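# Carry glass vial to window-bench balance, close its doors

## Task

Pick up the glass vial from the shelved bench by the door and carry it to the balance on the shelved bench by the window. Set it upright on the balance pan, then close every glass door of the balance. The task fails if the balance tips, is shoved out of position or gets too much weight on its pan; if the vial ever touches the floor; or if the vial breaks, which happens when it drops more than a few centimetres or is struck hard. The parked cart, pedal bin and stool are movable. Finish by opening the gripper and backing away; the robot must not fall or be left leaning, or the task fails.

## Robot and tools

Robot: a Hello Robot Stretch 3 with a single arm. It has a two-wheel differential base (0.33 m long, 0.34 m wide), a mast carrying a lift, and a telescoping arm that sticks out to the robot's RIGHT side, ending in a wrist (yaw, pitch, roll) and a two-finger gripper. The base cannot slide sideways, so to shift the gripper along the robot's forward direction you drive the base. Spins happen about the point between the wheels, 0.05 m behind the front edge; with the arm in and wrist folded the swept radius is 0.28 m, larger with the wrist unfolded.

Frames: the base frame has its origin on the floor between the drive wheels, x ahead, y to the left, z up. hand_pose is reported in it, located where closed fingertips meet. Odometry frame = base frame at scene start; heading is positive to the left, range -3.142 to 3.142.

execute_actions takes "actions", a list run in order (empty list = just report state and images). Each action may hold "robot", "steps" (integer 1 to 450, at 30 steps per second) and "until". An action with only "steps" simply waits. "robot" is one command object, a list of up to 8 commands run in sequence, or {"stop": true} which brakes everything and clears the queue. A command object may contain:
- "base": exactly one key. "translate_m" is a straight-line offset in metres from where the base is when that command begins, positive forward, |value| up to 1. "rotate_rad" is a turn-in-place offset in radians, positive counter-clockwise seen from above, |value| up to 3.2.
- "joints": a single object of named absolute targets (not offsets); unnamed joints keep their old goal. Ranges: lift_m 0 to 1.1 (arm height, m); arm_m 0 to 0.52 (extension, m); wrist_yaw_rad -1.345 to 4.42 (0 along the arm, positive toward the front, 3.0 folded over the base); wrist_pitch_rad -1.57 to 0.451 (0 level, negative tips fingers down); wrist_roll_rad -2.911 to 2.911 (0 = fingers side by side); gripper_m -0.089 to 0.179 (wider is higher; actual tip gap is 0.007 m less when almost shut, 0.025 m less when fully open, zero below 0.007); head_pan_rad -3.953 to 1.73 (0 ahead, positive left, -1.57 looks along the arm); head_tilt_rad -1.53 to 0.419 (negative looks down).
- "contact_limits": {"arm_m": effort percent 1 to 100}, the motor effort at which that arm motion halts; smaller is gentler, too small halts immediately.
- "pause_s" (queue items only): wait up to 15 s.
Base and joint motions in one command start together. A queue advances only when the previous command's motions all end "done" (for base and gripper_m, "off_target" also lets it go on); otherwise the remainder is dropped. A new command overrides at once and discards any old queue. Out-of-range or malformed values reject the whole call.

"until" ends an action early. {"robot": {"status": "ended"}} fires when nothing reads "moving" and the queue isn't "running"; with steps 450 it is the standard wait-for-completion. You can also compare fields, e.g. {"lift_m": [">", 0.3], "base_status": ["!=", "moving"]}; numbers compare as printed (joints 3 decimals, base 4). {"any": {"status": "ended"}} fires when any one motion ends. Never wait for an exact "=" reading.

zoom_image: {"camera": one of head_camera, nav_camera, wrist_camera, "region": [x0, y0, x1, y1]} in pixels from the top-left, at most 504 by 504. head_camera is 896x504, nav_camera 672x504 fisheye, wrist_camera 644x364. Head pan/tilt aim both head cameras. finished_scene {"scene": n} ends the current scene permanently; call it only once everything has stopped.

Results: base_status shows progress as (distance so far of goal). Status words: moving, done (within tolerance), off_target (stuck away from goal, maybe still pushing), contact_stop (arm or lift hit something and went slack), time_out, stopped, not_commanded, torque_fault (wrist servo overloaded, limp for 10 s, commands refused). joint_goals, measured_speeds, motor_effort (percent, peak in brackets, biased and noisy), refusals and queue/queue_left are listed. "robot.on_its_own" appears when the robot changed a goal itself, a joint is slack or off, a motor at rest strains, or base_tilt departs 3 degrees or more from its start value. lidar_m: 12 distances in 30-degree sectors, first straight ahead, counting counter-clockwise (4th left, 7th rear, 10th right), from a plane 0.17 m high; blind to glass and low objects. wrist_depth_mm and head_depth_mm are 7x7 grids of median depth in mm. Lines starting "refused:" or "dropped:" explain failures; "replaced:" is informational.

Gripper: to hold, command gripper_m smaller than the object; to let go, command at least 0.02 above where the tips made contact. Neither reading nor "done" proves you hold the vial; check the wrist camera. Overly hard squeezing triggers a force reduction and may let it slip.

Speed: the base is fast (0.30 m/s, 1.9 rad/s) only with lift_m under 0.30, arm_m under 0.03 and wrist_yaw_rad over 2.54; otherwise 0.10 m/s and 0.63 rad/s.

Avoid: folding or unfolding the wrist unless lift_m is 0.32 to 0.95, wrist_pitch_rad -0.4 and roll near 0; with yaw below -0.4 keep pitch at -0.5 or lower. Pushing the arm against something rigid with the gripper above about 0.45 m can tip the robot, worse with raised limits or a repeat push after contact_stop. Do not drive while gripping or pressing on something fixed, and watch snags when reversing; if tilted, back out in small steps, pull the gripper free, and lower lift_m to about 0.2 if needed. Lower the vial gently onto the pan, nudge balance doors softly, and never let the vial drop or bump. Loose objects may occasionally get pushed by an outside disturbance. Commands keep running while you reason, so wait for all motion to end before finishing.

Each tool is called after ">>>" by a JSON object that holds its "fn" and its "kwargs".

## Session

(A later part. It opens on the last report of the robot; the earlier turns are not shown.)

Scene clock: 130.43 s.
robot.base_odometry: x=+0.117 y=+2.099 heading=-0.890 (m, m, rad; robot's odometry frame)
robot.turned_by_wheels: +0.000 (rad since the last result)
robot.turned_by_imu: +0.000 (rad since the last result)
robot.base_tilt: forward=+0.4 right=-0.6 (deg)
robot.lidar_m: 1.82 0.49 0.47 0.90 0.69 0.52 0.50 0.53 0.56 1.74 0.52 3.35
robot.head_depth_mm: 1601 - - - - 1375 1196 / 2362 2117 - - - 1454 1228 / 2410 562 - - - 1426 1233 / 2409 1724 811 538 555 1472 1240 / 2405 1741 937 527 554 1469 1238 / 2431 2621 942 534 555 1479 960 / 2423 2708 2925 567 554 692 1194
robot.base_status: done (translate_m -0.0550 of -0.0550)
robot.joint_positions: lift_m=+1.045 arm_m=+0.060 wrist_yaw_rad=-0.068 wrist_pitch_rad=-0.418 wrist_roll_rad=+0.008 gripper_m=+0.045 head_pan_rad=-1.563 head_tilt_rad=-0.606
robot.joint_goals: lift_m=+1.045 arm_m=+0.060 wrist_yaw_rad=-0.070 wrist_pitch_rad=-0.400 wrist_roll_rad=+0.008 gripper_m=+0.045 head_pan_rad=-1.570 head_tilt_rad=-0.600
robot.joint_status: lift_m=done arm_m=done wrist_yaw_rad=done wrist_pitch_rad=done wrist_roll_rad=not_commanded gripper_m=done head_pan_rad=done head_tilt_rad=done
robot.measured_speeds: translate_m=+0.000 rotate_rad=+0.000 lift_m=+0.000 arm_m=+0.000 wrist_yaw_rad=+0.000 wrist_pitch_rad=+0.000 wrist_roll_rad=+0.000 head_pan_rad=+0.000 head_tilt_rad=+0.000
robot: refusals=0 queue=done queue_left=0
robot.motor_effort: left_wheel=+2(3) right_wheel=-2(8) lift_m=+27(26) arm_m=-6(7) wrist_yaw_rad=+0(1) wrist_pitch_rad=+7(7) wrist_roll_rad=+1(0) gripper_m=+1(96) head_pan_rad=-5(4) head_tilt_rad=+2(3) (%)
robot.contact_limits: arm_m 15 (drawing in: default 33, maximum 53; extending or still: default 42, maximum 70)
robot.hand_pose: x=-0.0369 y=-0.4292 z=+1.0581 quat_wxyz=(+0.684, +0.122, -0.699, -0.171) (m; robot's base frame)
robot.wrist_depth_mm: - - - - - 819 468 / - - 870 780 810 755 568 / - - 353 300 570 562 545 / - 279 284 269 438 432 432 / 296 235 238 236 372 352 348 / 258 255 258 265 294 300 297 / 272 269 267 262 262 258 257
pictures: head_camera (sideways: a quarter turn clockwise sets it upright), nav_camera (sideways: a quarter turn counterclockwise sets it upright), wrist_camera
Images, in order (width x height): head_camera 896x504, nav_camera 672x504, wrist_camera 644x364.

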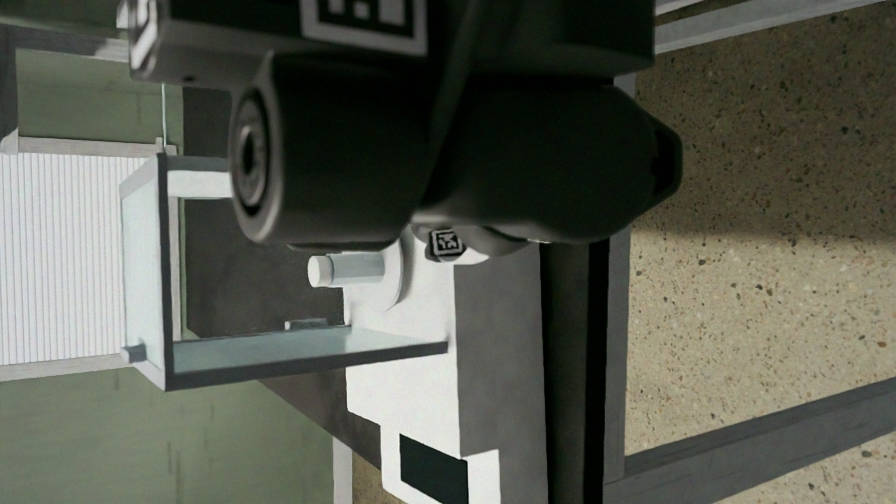

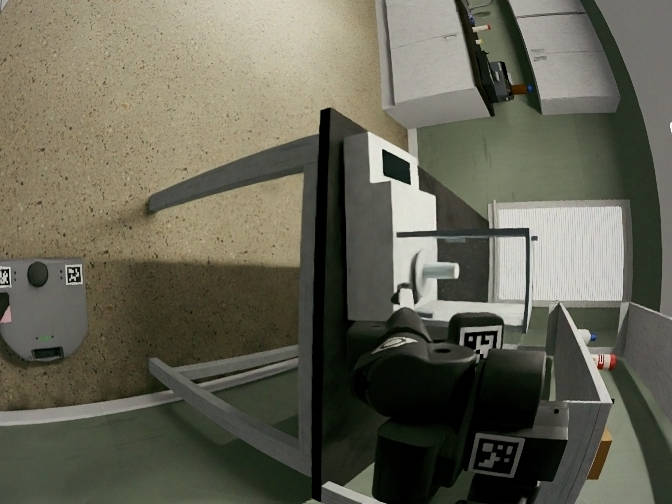

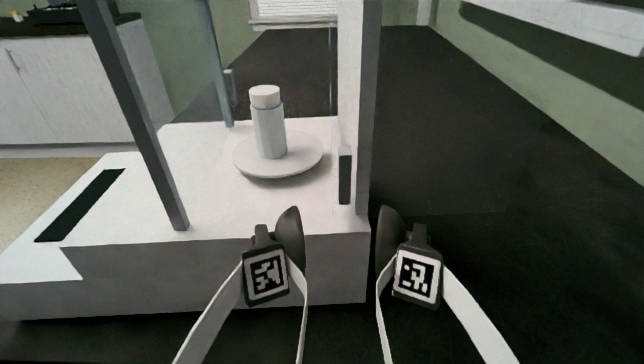

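>>> {"fn": "execute_actions", "kwargs": {"actions": [{"robot":[{"joints":{"arm_m":0.102},"contact_limits":{"arm_m":8}}],"steps":450,"until":{"robot":{"status":"ended"}}}]}}

Scene clock: 133.20 s.
robot.base_odometry: x=+0.117 y=+2.099 heading=-0.890 (m, m, rad; robot's odometry frame)
robot.turned_by_wheels: +0.000 (rad since the last result)
robot.turned_by_imu: +0.000 (rad since the last result)
robot.base_tilt: forward=+0.4 right=-0.6 (deg)
robot.lidar_m: 1.82 0.49 0.47 0.90 0.69 0.52 0.50 0.53 0.56 1.75 0.52 3.37
robot.head_depth_mm: 1592 - - - 526 1379 1199 / 2358 - - - 538 1462 1233 / 2400 535 - - 572 1464 1235 / 2402 2538 589 536 551 1469 1235 / 2424 1732 937 526 553 1478 1243 / 2433 2644 946 534 556 1479 965 / 2428 2694 2930 568 554 692 1197
robot.base_status: done (translate_m -0.0550 of -0.0550)
robot.joint_positions: lift_m=+1.045 arm_m=+0.102 wrist_yaw_rad=-0.068 wrist_pitch_rad=-0.418 wrist_roll_rad=+0.008 gripper_m=+0.045 head_pan_rad=-1.563 head_tilt_rad=-0.606
robot.joint_goals: lift_m=+1.045 arm_m=+0.102 wrist_yaw_rad=-0.070 wrist_pitch_rad=-0.400 wrist_roll_rad=+0.008 gripper_m=+0.045 head_pan_rad=-1.570 head_tilt_rad=-0.600
robot.joint_status: lift_m=done arm_m=done wrist_yaw_rad=done wrist_pitch_rad=done wrist_roll_rad=not_commanded gripper_m=done head_pan_rad=done head_tilt_rad=done
robot.measured_speeds: translate_m=+0.000 rotate_rad=+0.000 lift_m=+0.000 arm_m=+0.000 wrist_yaw_rad=+0.000 wrist_pitch_rad=+0.000 wrist_roll_rad=+0.000 head_pan_rad=+0.000 head_tilt_rad=+0.000
robot: refusals=0 queue=done queue_left=0
robot.motor_effort: left_wheel=+2(2) right_wheel=-2(2) lift_m=+27(27) arm_m=+3(2) wrist_yaw_rad=-1(1) wrist_pitch_rad=+8(7) wrist_roll_rad=+0(0) gripper_m=+1(1) head_pan_rad=-4(3) head_tilt_rad=+2(2) (%)
robot.contact_limits: arm_m 8 (drawing in: default 33, maximum 53; extending or still: default 42, maximum 70)
robot.hand_pose: x=-0.0369 y=-0.4706 z=+1.0581 quat_wxyz=(+0.684, +0.122, -0.699, -0.171) (m; robot's base frame)
robot.wrist_depth_mm: - - - - - 827 467 / - - 858 770 753 763 571 / - - 334 344 542 561 546 / - 276 262 258 436 433 430 / 297 226 236 212 357 352 349 / 201 201 201 203 284 301 295 / 222 225 230 235 260 258 256
pictures: head_camera (sideways: a quarter turn clockwise sets it upright), nav_camera (sideways: a quarter turn counterclockwise sets it upright), wrist_camera
Images, in order (width x height): head_camera 896x504, nav_camera 672x504, wrist_camera 644x364.

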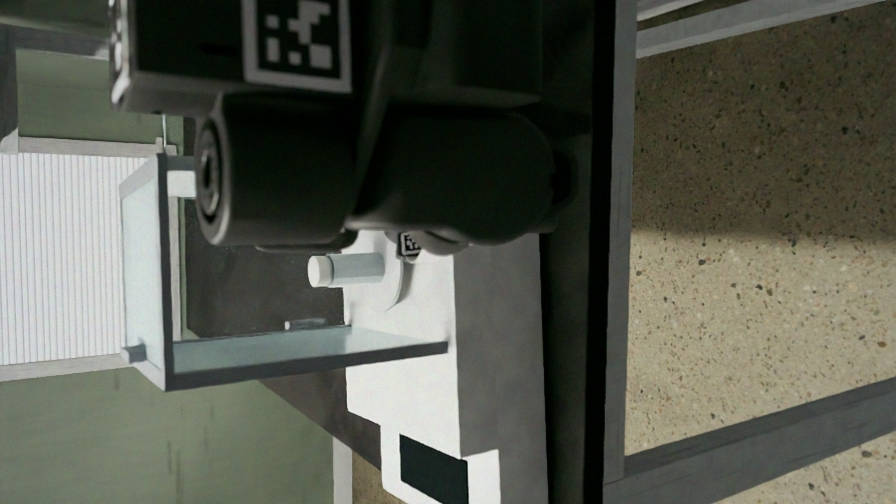

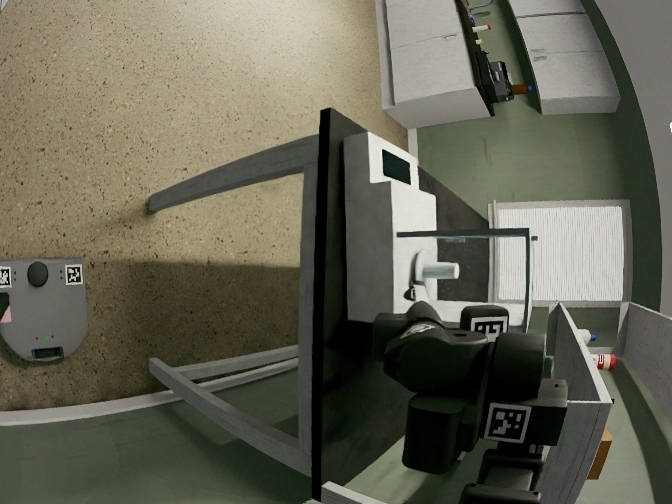

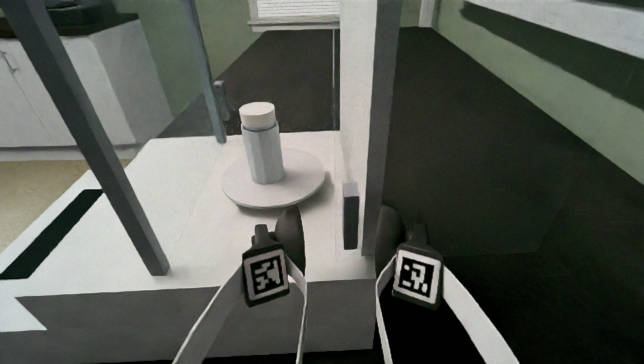

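>>> {"fn": "execute_actions", "kwargs": {"actions": [{"robot":[{"joints":{"arm_m":0.097},"contact_limits":{"arm_m":12}},{"base":{"translate_m":0.06}}],"steps":450,"until":{"robot":{"status":"ended"}}}]}}

Scene clock: 137.70 s.
robot.base_odometry: x=+0.155 y=+2.053 heading=-0.890 (m, m, rad; robot's odometry frame)
robot.turned_by_wheels: +0.000 (rad since the last result)
robot.turned_by_imu: +0.000 (rad since the last result)
robot.base_tilt: forward=+0.2 right=-0.6 (deg)
robot.lidar_m: 1.76 0.49 0.43 0.90 0.77 0.58 0.56 0.59 0.60 1.88 0.50 3.38
robot.head_depth_mm: 1825 - - - 544 1417 1224 / 2362 - - - 547 1462 1231 / 2374 2131 - - 579 1460 1237 / 2417 1703 647 525 553 1469 1236 / 2413 2589 991 534 554 1471 1240 / 2430 2664 2856 569 554 716 842 / 2413 2678 2955 2201 558 1405 1247
robot.base_status: done (translate_m +0.0600 of +0.0600)
robot.joint_positions: lift_m=+1.045 arm_m=+0.097 wrist_yaw_rad=-0.075 wrist_pitch_rad=-0.418 wrist_roll_rad=+0.008 gripper_m=+0.045 head_pan_rad=-1.563 head_tilt_rad=-0.606
robot.joint_goals: lift_m=+1.045 arm_m=+0.097 wrist_yaw_rad=-0.070 wrist_pitch_rad=-0.400 wrist_roll_rad=+0.008 gripper_m=+0.045 head_pan_rad=-1.570 head_tilt_rad=-0.600
robot.joint_status: lift_m=done arm_m=done wrist_yaw_rad=done wrist_pitch_rad=done wrist_roll_rad=not_commanded gripper_m=done head_pan_rad=done head_tilt_rad=done
robot.measured_speeds: translate_m=+0.000 rotate_rad=+0.000 lift_m=+0.000 arm_m=+0.000 wrist_yaw_rad=+0.000 wrist_pitch_rad=+0.000 wrist_roll_rad=+0.000 head_pan_rad=+0.000 head_tilt_rad=+0.000
robot: refusals=0 queue=done queue_left=0
robot.motor_effort: left_wheel=+1(5) right_wheel=+0(7) lift_m=+27(27) arm_m=-5(6) wrist_yaw_rad=+4(5) wrist_pitch_rad=+7(7) wrist_roll_rad=+1(0) gripper_m=-1(2) head_pan_rad=-6(6) head_tilt_rad=+2(3) (%)
robot.contact_limits: arm_m 12 (drawing in: default 33, maximum 53; extending or still: default 42, maximum 70)
robot.hand_pose: x=-0.0383 y=-0.4660 z=+1.0581 quat_wxyz=(+0.683, +0.120, -0.699, -0.173) (m; robot's base frame)
robot.wrist_depth_mm: - - - - 252 154 549 / - - 734 842 260 170 624 / - - 349 330 264 501 552 / - 374 274 259 242 416 429 / - 266 228 228 214 356 349 / 252 208 206 205 213 298 294 / 226 230 237 242 246 259 256
pictures: head_camera (sideways: a quarter turn clockwise sets it upright), nav_camera (sideways: a quarter turn counterclockwise sets it upright), wrist_camera
Images, in order (width x height): head_camera 896x504, nav_camera 672x504, wrist_camera 644x364.

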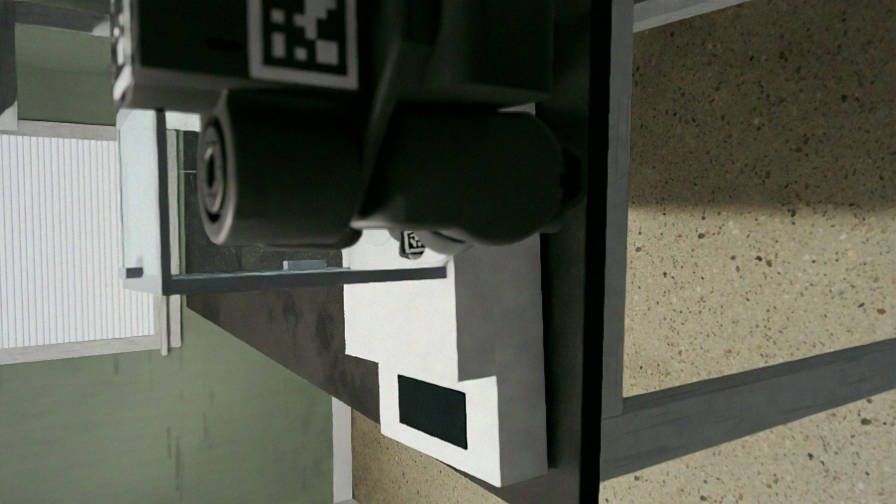

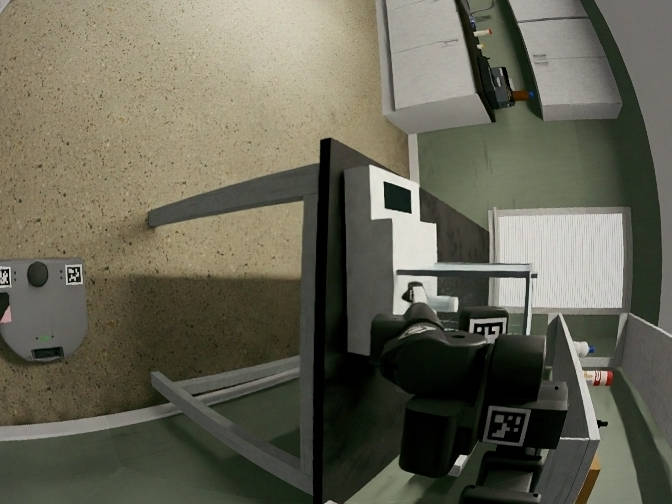

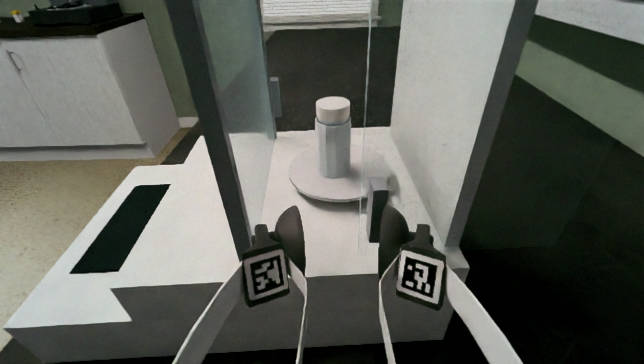

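>>> {"fn": "execute_actions", "kwargs": {"actions": [{"robot":[{"joints":{"arm_m":0.095},"contact_limits":{"arm_m":12}},{"base":{"translate_m":0.025}}],"steps":450,"until":{"robot":{"status":"ended"}}}]}}

Scene clock: 141.83 s.
robot.base_odometry: x=+0.170 y=+2.033 heading=-0.890 (m, m, rad; robot's odometry frame)
robot.turned_by_wheels: +0.000 (rad since the last result)
robot.turned_by_imu: +0.000 (rad since the last result)
robot.base_tilt: forward=+0.3 right=-0.7 (deg)
robot.lidar_m: 1.74 0.49 0.41 0.89 0.80 0.61 0.59 0.62 0.62 1.88 0.49 3.35
robot.head_depth_mm: 1959 - - - 544 1447 1224 / 2372 - - - 547 1460 1228 / 2383 2547 - - 581 1462 1231 / 2419 1626 660 534 552 1475 1237 / 2420 2605 998 540 554 1477 1186 / 2435 2699 2883 588 555 690 1165 / 2431 2685 2960 2388 580 1486 1253
robot.base_status: done (translate_m +0.0250 of +0.0250)
robot.joint_positions: lift_m=+1.045 arm_m=+0.095 wrist_yaw_rad=-0.077 wrist_pitch_rad=-0.418 wrist_roll_rad=+0.008 gripper_m=+0.045 head_pan_rad=-1.563 head_tilt_rad=-0.606
robot.joint_goals: lift_m=+1.045 arm_m=+0.095 wrist_yaw_rad=-0.070 wrist_pitch_rad=-0.400 wrist_roll_rad=+0.008 gripper_m=+0.045 head_pan_rad=-1.570 head_tilt_rad=-0.600
robot.joint_status: lift_m=done arm_m=done wrist_yaw_rad=done wrist_pitch_rad=done wrist_roll_rad=not_commanded gripper_m=done head_pan_rad=done head_tilt_rad=done
robot.measured_speeds: translate_m=+0.000 rotate_rad=+0.000 lift_m=+0.000 arm_m=+0.000 wrist_yaw_rad=+0.000 wrist_pitch_rad=+0.000 wrist_roll_rad=+0.000 head_pan_rad=+0.000 head_tilt_rad=+0.000
robot: refusals=0 queue=done queue_left=0
robot.motor_effort: left_wheel=+1(5) right_wheel=+2(6) lift_m=+27(27) arm_m=-4(5) wrist_yaw_rad=+6(6) wrist_pitch_rad=+7(7) wrist_roll_rad=+0(1) gripper_m=-1(2) head_pan_rad=-5(4) head_tilt_rad=+2(2) (%)
robot.contact_limits: arm_m 12 (drawing in: default 33, maximum 53; extending or still: default 42, maximum 70)
robot.hand_pose: x=-0.0388 y=-0.4640 z=+1.0581 quat_wxyz=(+0.683, +0.119, -0.699, -0.174) (m; robot's base frame)
robot.wrist_depth_mm: - - - - - 172 486 / - - - 786 689 174 628 / - - 559 344 296 191 553 / - - 285 260 258 224 423 / - 283 232 227 223 329 348 / - 233 207 207 215 289 295 / 257 234 240 246 246 258 255
pictures: head_camera (sideways: a quarter turn clockwise sets it upright), nav_camera (sideways: a quarter turn counterclockwise sets it upright), wrist_camera
Images, in order (width x height): head_camera 896x504, nav_camera 672x504, wrist_camera 644x364.

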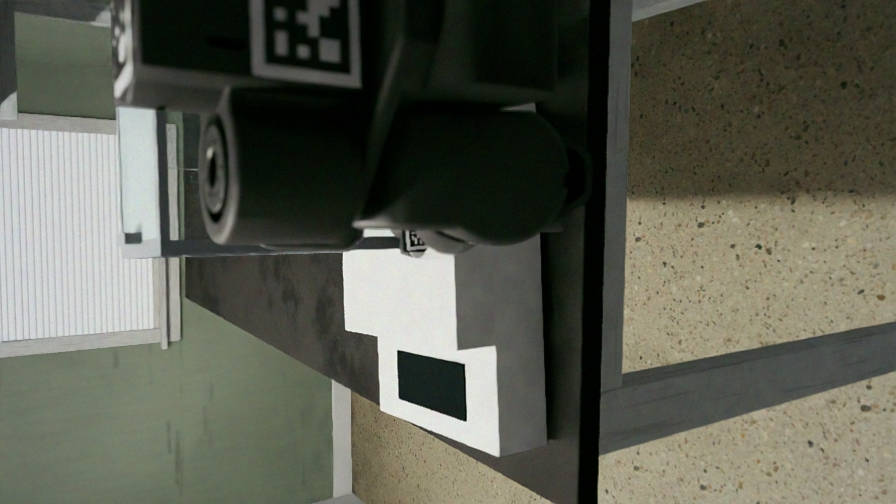

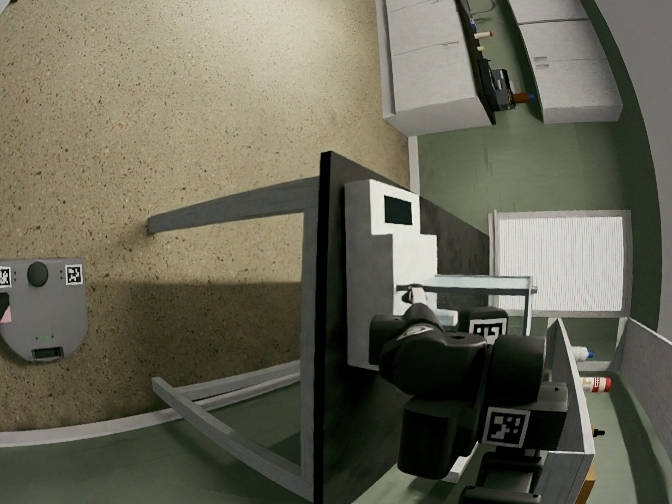

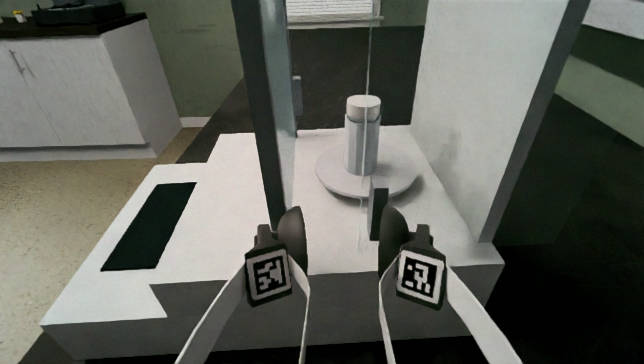

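>>> {"fn": "execute_actions", "kwargs": {"actions": [{"robot":[{"joints":{"arm_m":0.08},"contact_limits":{"arm_m":15}},{"joints":{"gripper_m":0.1}},{"base":{"translate_m":0.015}},{"joints":{"arm_m":0.102},"contact_limits":{"arm_m":8}}],"steps":450,"until":{"robot":{"status":"ended"}}}]}}

Scene clock: 149.07 s.
robot.base_odometry: x=+0.180 y=+2.022 heading=-0.890 (m, m, rad; robot's odometry frame)
robot.turned_by_wheels: +0.000 (rad since the last result)
robot.turned_by_imu: +0.000 (rad since the last result)
robot.base_tilt: forward=+0.3 right=-0.7 (deg)
robot.lidar_m: 1.72 0.49 0.40 0.90 0.83 0.62 0.60 0.62 0.65 0.49 0.48 3.36
robot.head_depth_mm: 2017 - - - 543 1457 1229 / 2353 - - - 548 1457 1227 / 2367 2546 - - 582 1463 1226 / 2395 1553 963 525 552 1467 1232 / 2434 2629 992 541 552 1432 905 / 2431 2694 2925 588 554 692 1194 / 2455 2698 3001 2393 599 1481 1249
robot.base_status: done (translate_m +0.0150 of +0.0150)
robot.joint_positions: lift_m=+1.045 arm_m=+0.102 wrist_yaw_rad=-0.072 wrist_pitch_rad=-0.418 wrist_roll_rad=+0.008 gripper_m=+0.100 head_pan_rad=-1.563 head_tilt_rad=-0.606
robot.joint_goals: lift_m=+1.045 arm_m=+0.102 wrist_yaw_rad=-0.070 wrist_pitch_rad=-0.400 wrist_roll_rad=+0.008 gripper_m=+0.100 head_pan_rad=-1.570 head_tilt_rad=-0.600
robot.joint_status: lift_m=done arm_m=done wrist_yaw_rad=done wrist_pitch_rad=done wrist_roll_rad=not_commanded gripper_m=done head_pan_rad=done head_tilt_rad=done
robot.measured_speeds: translate_m=+0.000 rotate_rad=+0.000 lift_m=+0.000 arm_m=+0.000 wrist_yaw_rad=+0.000 wrist_pitch_rad=+0.000 wrist_roll_rad=+0.000 head_pan_rad=+0.000 head_tilt_rad=+0.000
robot: refusals=0 queue=done queue_left=0
robot.motor_effort: left_wheel=+2(7) right_wheel=-2(5) lift_m=+27(27) arm_m=+3(4) wrist_yaw_rad=+2(6) wrist_pitch_rad=+7(7) wrist_roll_rad=+0(0) gripper_m=+1(96) head_pan_rad=-4(4) head_tilt_rad=+2(2) (%)
robot.contact_limits: arm_m 8 (drawing in: default 33, maximum 53; extending or still: default 42, maximum 70)
robot.hand_pose: x=-0.0377 y=-0.4705 z=+1.0581 quat_wxyz=(+0.683, +0.121, -0.699, -0.172) (m; robot's base frame)
robot.wrist_depth_mm: - - - - - 198 141 / - - - 721 753 201 158 / - - 634 345 282 204 513 / - - 299 260 254 207 425 / - 294 239 227 214 223 349 / - 241 199 201 203 279 296 / - 220 227 232 236 245 256
pictures: head_camera (sideways: a quarter turn clockwise sets it upright), nav_camera (sideways: a quarter turn counterclockwise sets it upright), wrist_camera
Images, in order (width x height): head_camera 896x504, nav_camera 672x504, wrist_camera 644x364.

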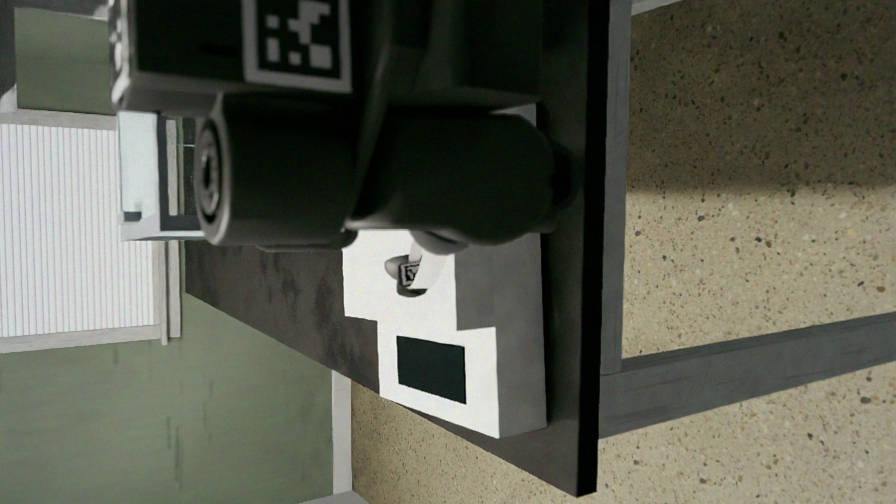

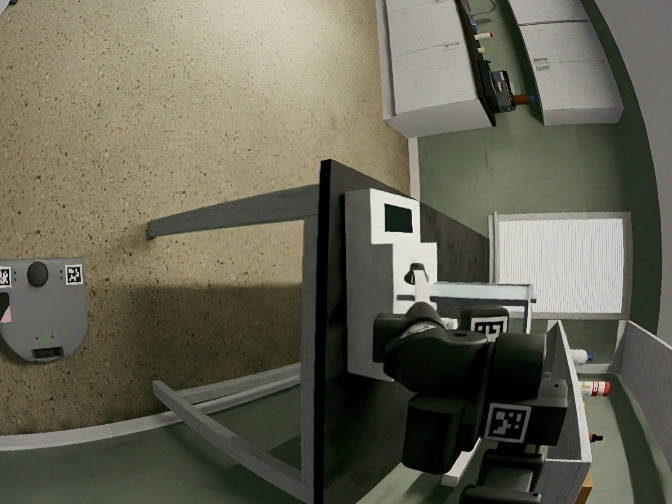

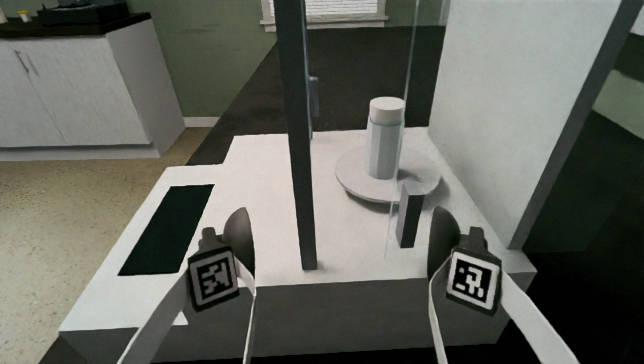

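>>> {"fn": "execute_actions", "kwargs": {"actions": [{"robot":[{"joints":{"arm_m":0.104},"contact_limits":{"arm_m":10},"base":{"translate_m":0.055}}],"steps":450,"until":{"robot":{"status":"ended"}}}]}}

Scene clock: 152.77 s.
robot.base_odometry: x=+0.214 y=+1.979 heading=-0.890 (m, m, rad; robot's odometry frame)
robot.turned_by_wheels: +0.000 (rad since the last result)
robot.turned_by_imu: +0.000 (rad since the last result)
robot.base_tilt: forward=+0.3 right=-0.6 (deg)
robot.lidar_m: 1.67 0.50 0.37 0.66 0.90 0.68 0.66 0.67 0.75 0.47 0.49 3.36
robot.head_depth_mm: 2205 - - - 554 1452 1221 / 2352 - - - 547 1456 1231 / 2404 2542 - - 562 1466 1239 / 2395 2553 990 549 552 1473 1238 / 2420 2677 1131 582 553 695 849 / 2438 2680 2958 2346 576 1478 1240 / 2441 2671 2905 2404 1834 1483 1252
robot.base_status: done (translate_m +0.0550 of +0.0550)
robot.joint_positions: lift_m=+1.045 arm_m=+0.104 wrist_yaw_rad=-0.075 wrist_pitch_rad=-0.418 wrist_roll_rad=+0.008 gripper_m=+0.100 head_pan_rad=-1.563 head_tilt_rad=-0.606
robot.joint_goals: lift_m=+1.045 arm_m=+0.104 wrist_yaw_rad=-0.070 wrist_pitch_rad=-0.400 wrist_roll_rad=+0.008 gripper_m=+0.100 head_pan_rad=-1.570 head_tilt_rad=-0.600
robot.joint_status: lift_m=done arm_m=done wrist_yaw_rad=done wrist_pitch_rad=done wrist_roll_rad=not_commanded gripper_m=done head_pan_rad=done head_tilt_rad=done
robot.measured_speeds: translate_m=+0.000 rotate_rad=+0.000 lift_m=+0.000 arm_m=+0.000 wrist_yaw_rad=+0.000 wrist_pitch_rad=+0.000 wrist_roll_rad=+0.000 head_pan_rad=+0.000 head_tilt_rad=+0.000
robot: refusals=0 queue=done queue_left=0
robot.motor_effort: left_wheel=+1(6) right_wheel=+0(7) lift_m=+27(27) arm_m=+3(4) wrist_yaw_rad=+4(5) wrist_pitch_rad=+7(8) wrist_roll_rad=+0(1) gripper_m=-2(1) head_pan_rad=-4(5) head_tilt_rad=+3(3) (%)
robot.contact_limits: arm_m 10 (drawing in: default 33, maximum 53; extending or still: default 42, maximum 70)
robot.hand_pose: x=-0.0384 y=-0.4724 z=+1.0580 quat_wxyz=(+0.683, +0.120, -0.699, -0.174) (m; robot's base frame)
robot.wrist_depth_mm: - - - - - 283 193 / - - - 837 749 285 194 / - - - 581 240 272 196 / - - 353 280 252 257 198 / - - 283 227 187 223 219 / - - 224 198 200 200 210 / - 266 221 227 232 239 254
pictures: head_camera (sideways: a quarter turn clockwise sets it upright), nav_camera (sideways: a quarter turn counterclockwise sets it upright), wrist_camera
Images, in order (width x height): head_camera 896x504, nav_camera 672x504, wrist_camera 644x364.

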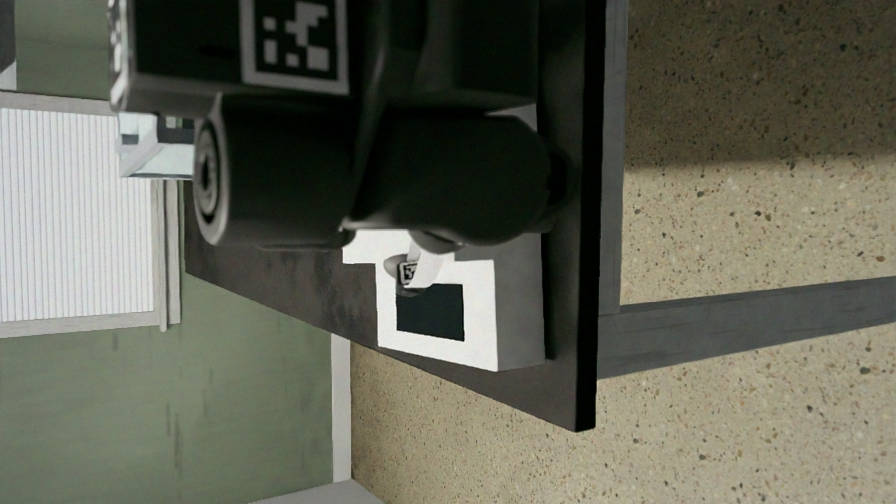

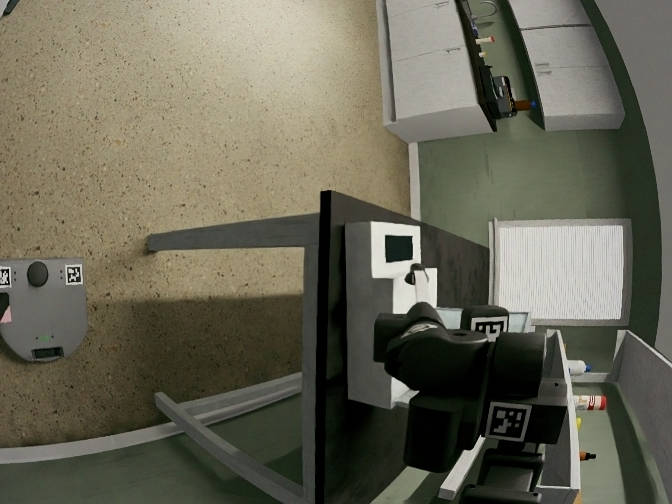

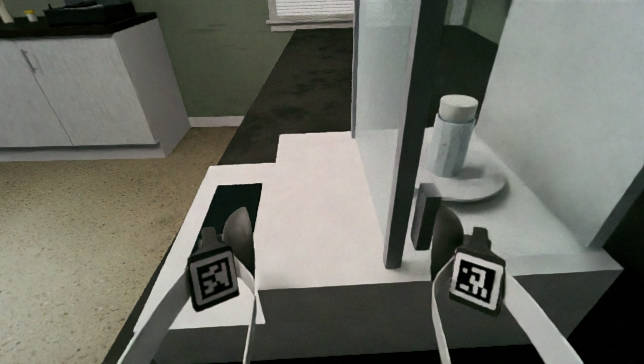

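>>> {"fn": "execute_actions", "kwargs": {"actions": [{"robot":[{"base":{"translate_m":0.006}}],"steps":450,"until":{"robot":{"status":"ended"}}}]}}

Scene clock: 155.27 s.
robot.base_odometry: x=+0.218 y=+1.974 heading=-0.890 (m, m, rad; robot's odometry frame)
robot.turned_by_wheels: +0.000 (rad since the last result)
robot.turned_by_imu: +0.000 (rad since the last result)
robot.base_tilt: forward=+0.3 right=-0.6 (deg)
robot.lidar_m: 1.66 0.49 0.37 0.64 0.91 0.68 0.66 0.67 0.76 0.47 2.59 3.37
robot.head_depth_mm: 2220 - - - 553 1446 1223 / 2380 - - - 548 1450 1230 / 2401 2550 - - 562 1460 1237 / 2428 2553 985 550 550 1475 1241 / 2419 2647 1134 584 552 694 878 / 2432 2685 2974 2360 597 1480 1245 / 2449 2706 2927 2390 1831 1481 1247
robot.base_status: done (translate_m +0.0060 of +0.0060)
robot.joint_positions: lift_m=+1.045 arm_m=+0.104 wrist_yaw_rad=-0.077 wrist_pitch_rad=-0.418 wrist_roll_rad=+0.008 gripper_m=+0.100 head_pan_rad=-1.563 head_tilt_rad=-0.606
robot.joint_goals: lift_m=+1.045 arm_m=+0.104 wrist_yaw_rad=-0.070 wrist_pitch_rad=-0.400 wrist_roll_rad=+0.008 gripper_m=+0.100 head_pan_rad=-1.570 head_tilt_rad=-0.600
robot.joint_status: lift_m=done arm_m=done wrist_yaw_rad=done wrist_pitch_rad=done wrist_roll_rad=not_commanded gripper_m=done head_pan_rad=done head_tilt_rad=done
robot.measured_speeds: translate_m=+0.000 rotate_rad=+0.000 lift_m=+0.000 arm_m=+0.000 wrist_yaw_rad=+0.000 wrist_pitch_rad=+0.000 wrist_roll_rad=+0.000 head_pan_rad=+0.000 head_tilt_rad=+0.000
robot: refusals=0 queue=done queue_left=0
robot.motor_effort: left_wheel=+1(5) right_wheel=+1(7) lift_m=+27(27) arm_m=+3(3) wrist_yaw_rad=+6(6) wrist_pitch_rad=+7(7) wrist_roll_rad=+1(0) gripper_m=-2(2) head_pan_rad=-5(6) head_tilt_rad=+2(2) (%)
robot.contact_limits: arm_m 10 (drawing in: default 33, maximum 53; extending or still: default 42, maximum 70)
robot.hand_pose: x=-0.0388 y=-0.4724 z=+1.0580 quat_wxyz=(+0.683, +0.120, -0.699, -0.174) (m; robot's base frame)
robot.wrist_depth_mm: - - - - - - 197 / - - - 833 740 293 199 / - - - 579 248 278 202 / - - 365 280 251 250 204 / - - 290 227 209 228 216 / - - 224 198 200 200 209 / - 280 222 226 233 239 250
pictures: head_camera (sideways: a quarter turn clockwise sets it upright), nav_camera (sideways: a quarter turn counterclockwise sets it upright), wrist_camera
Images, in order (width x height): head_camera 896x504, nav_camera 672x504, wrist_camera 644x364.

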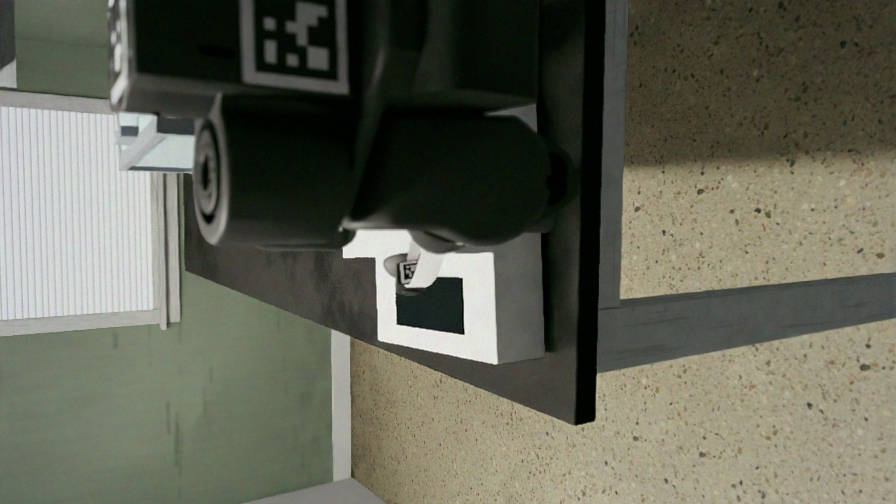

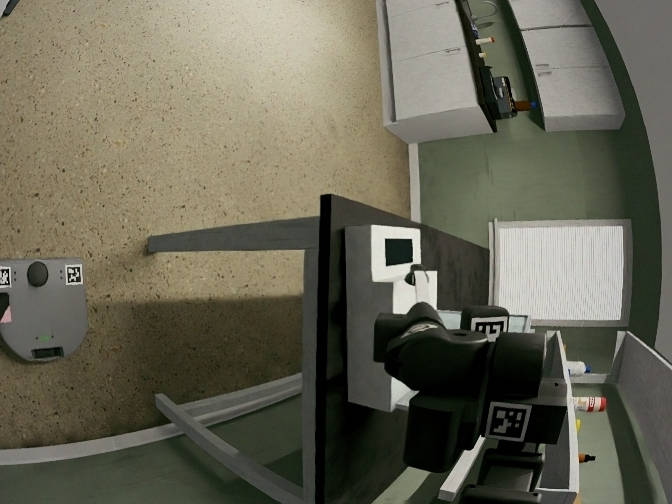

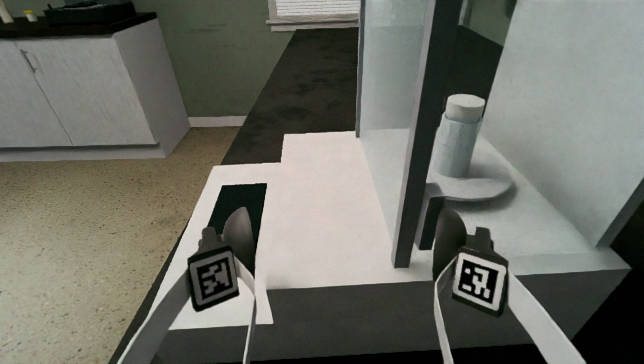

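At the stop. Retract and swing clear.

>>> {"fn": "execute_actions", "kwargs": {"actions": [{"robot":[{"joints":{"gripper_m":0.115}},{"joints":{"arm_m":0.0}},{"joints":{"wrist_yaw_rad":1.4,"gripper_m":0.04}}],"steps":450,"until":{"robot":{"status":"ended"}}}]}}

>>> {"fn": "finished_scene", "kwargs": {"scene": 2}}

Scene clock: 161.07 s.
robot.base_odometry: x=+0.218 y=+1.974 heading=-0.890 (m, m, rad; robot's odometry frame)
robot.turned_by_wheels: +0.000 (rad since the last result)
robot.turned_by_imu: +0.000 (rad since the last result)
robot.base_tilt: forward=+0.2 right=-0.7 (deg)
robot.lidar_m: 1.66 0.50 0.37 0.64 0.91 0.68 0.66 0.67 0.76 0.47 2.59 3.35
robot.head_depth_mm: 2129 1437 1093 - - - 1195 / 2391 1383 1100 - - - 1202 / 2403 1536 1048 - - - 1190 / 2395 1726 991 549 551 - - / 2427 2665 1133 583 554 - - / 2435 2704 2947 2363 577 - - / 2427 2685 2916 2491 - - -
robot.base_status: done (translate_m +0.0060 of +0.0060)
robot.joint_positions: lift_m=+1.045 arm_m=+0.001 wrist_yaw_rad=+1.397 wrist_pitch_rad=-0.418 wrist_roll_rad=+0.008 gripper_m=+0.040 head_pan_rad=-1.563 head_tilt_rad=-0.606
robot.joint_goals: lift_m=+1.045 arm_m=+0.000 wrist_yaw_rad=+1.400 wrist_pitch_rad=-0.400 wrist_roll_rad=+0.008 gripper_m=+0.040 head_pan_rad=-1.570 head_tilt_rad=-0.600
robot.joint_status: lift_m=done arm_m=done wrist_yaw_rad=done wrist_pitch_rad=done wrist_roll_rad=not_commanded gripper_m=done head_pan_rad=done head_tilt_rad=done
robot.measured_speeds: translate_m=+0.000 rotate_rad=+0.000 lift_m=+0.000 arm_m=+0.000 wrist_yaw_rad=+0.000 wrist_pitch_rad=+0.000 wrist_roll_rad=+0.000 head_pan_rad=+0.000 head_tilt_rad=+0.000
robot: refusals=0 queue=done queue_left=0
robot.motor_effort: left_wheel=+2(2) right_wheel=-1(1) lift_m=+27(27) arm_m=-5(6) wrist_yaw_rad=+3(3) wrist_pitch_rad=+7(7) wrist_roll_rad=+0(1) gripper_m=-1(97) head_pan_rad=-4(5) head_tilt_rad=+2(2) (%)
robot.hand_pose: x=+0.1996 y=-0.1848 z=+1.0580 quat_wxyz=(+0.623, +0.559, -0.437, +0.330) (m; robot's base frame)
robot.wrist_depth_mm: - - - - - - - / - - - - - - - / - - - - - - - / - - - - - - - / - - - - - - - / 711 - - - - - - / 772 - - - - - -
pictures: head_camera (sideways: a quarter turn clockwise sets it upright), nav_camera (sideways: a quarter turn counterclockwise sets it upright), wrist_camera
Images, in order (width x height): head_camera 896x504, nav_camera 672x504, wrist_camera 644x364.

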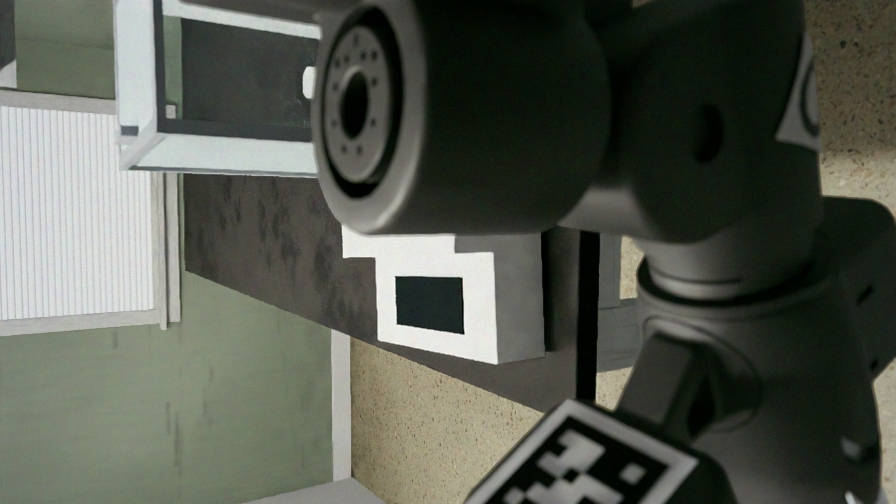

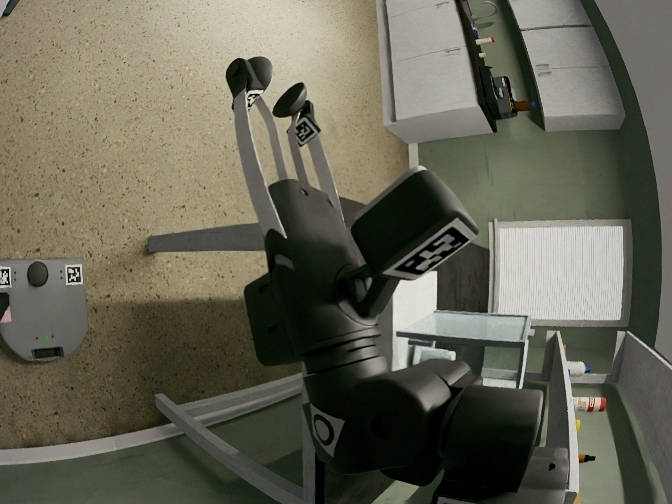

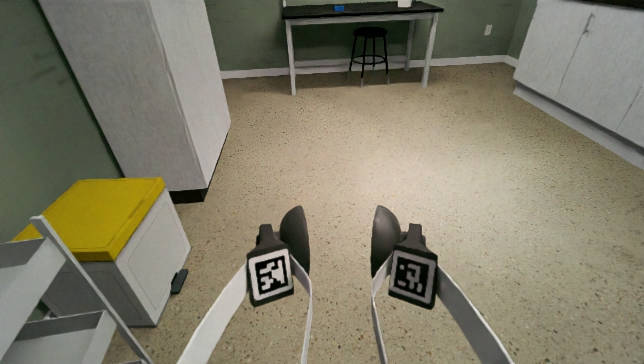

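The scene is finished: the task was done.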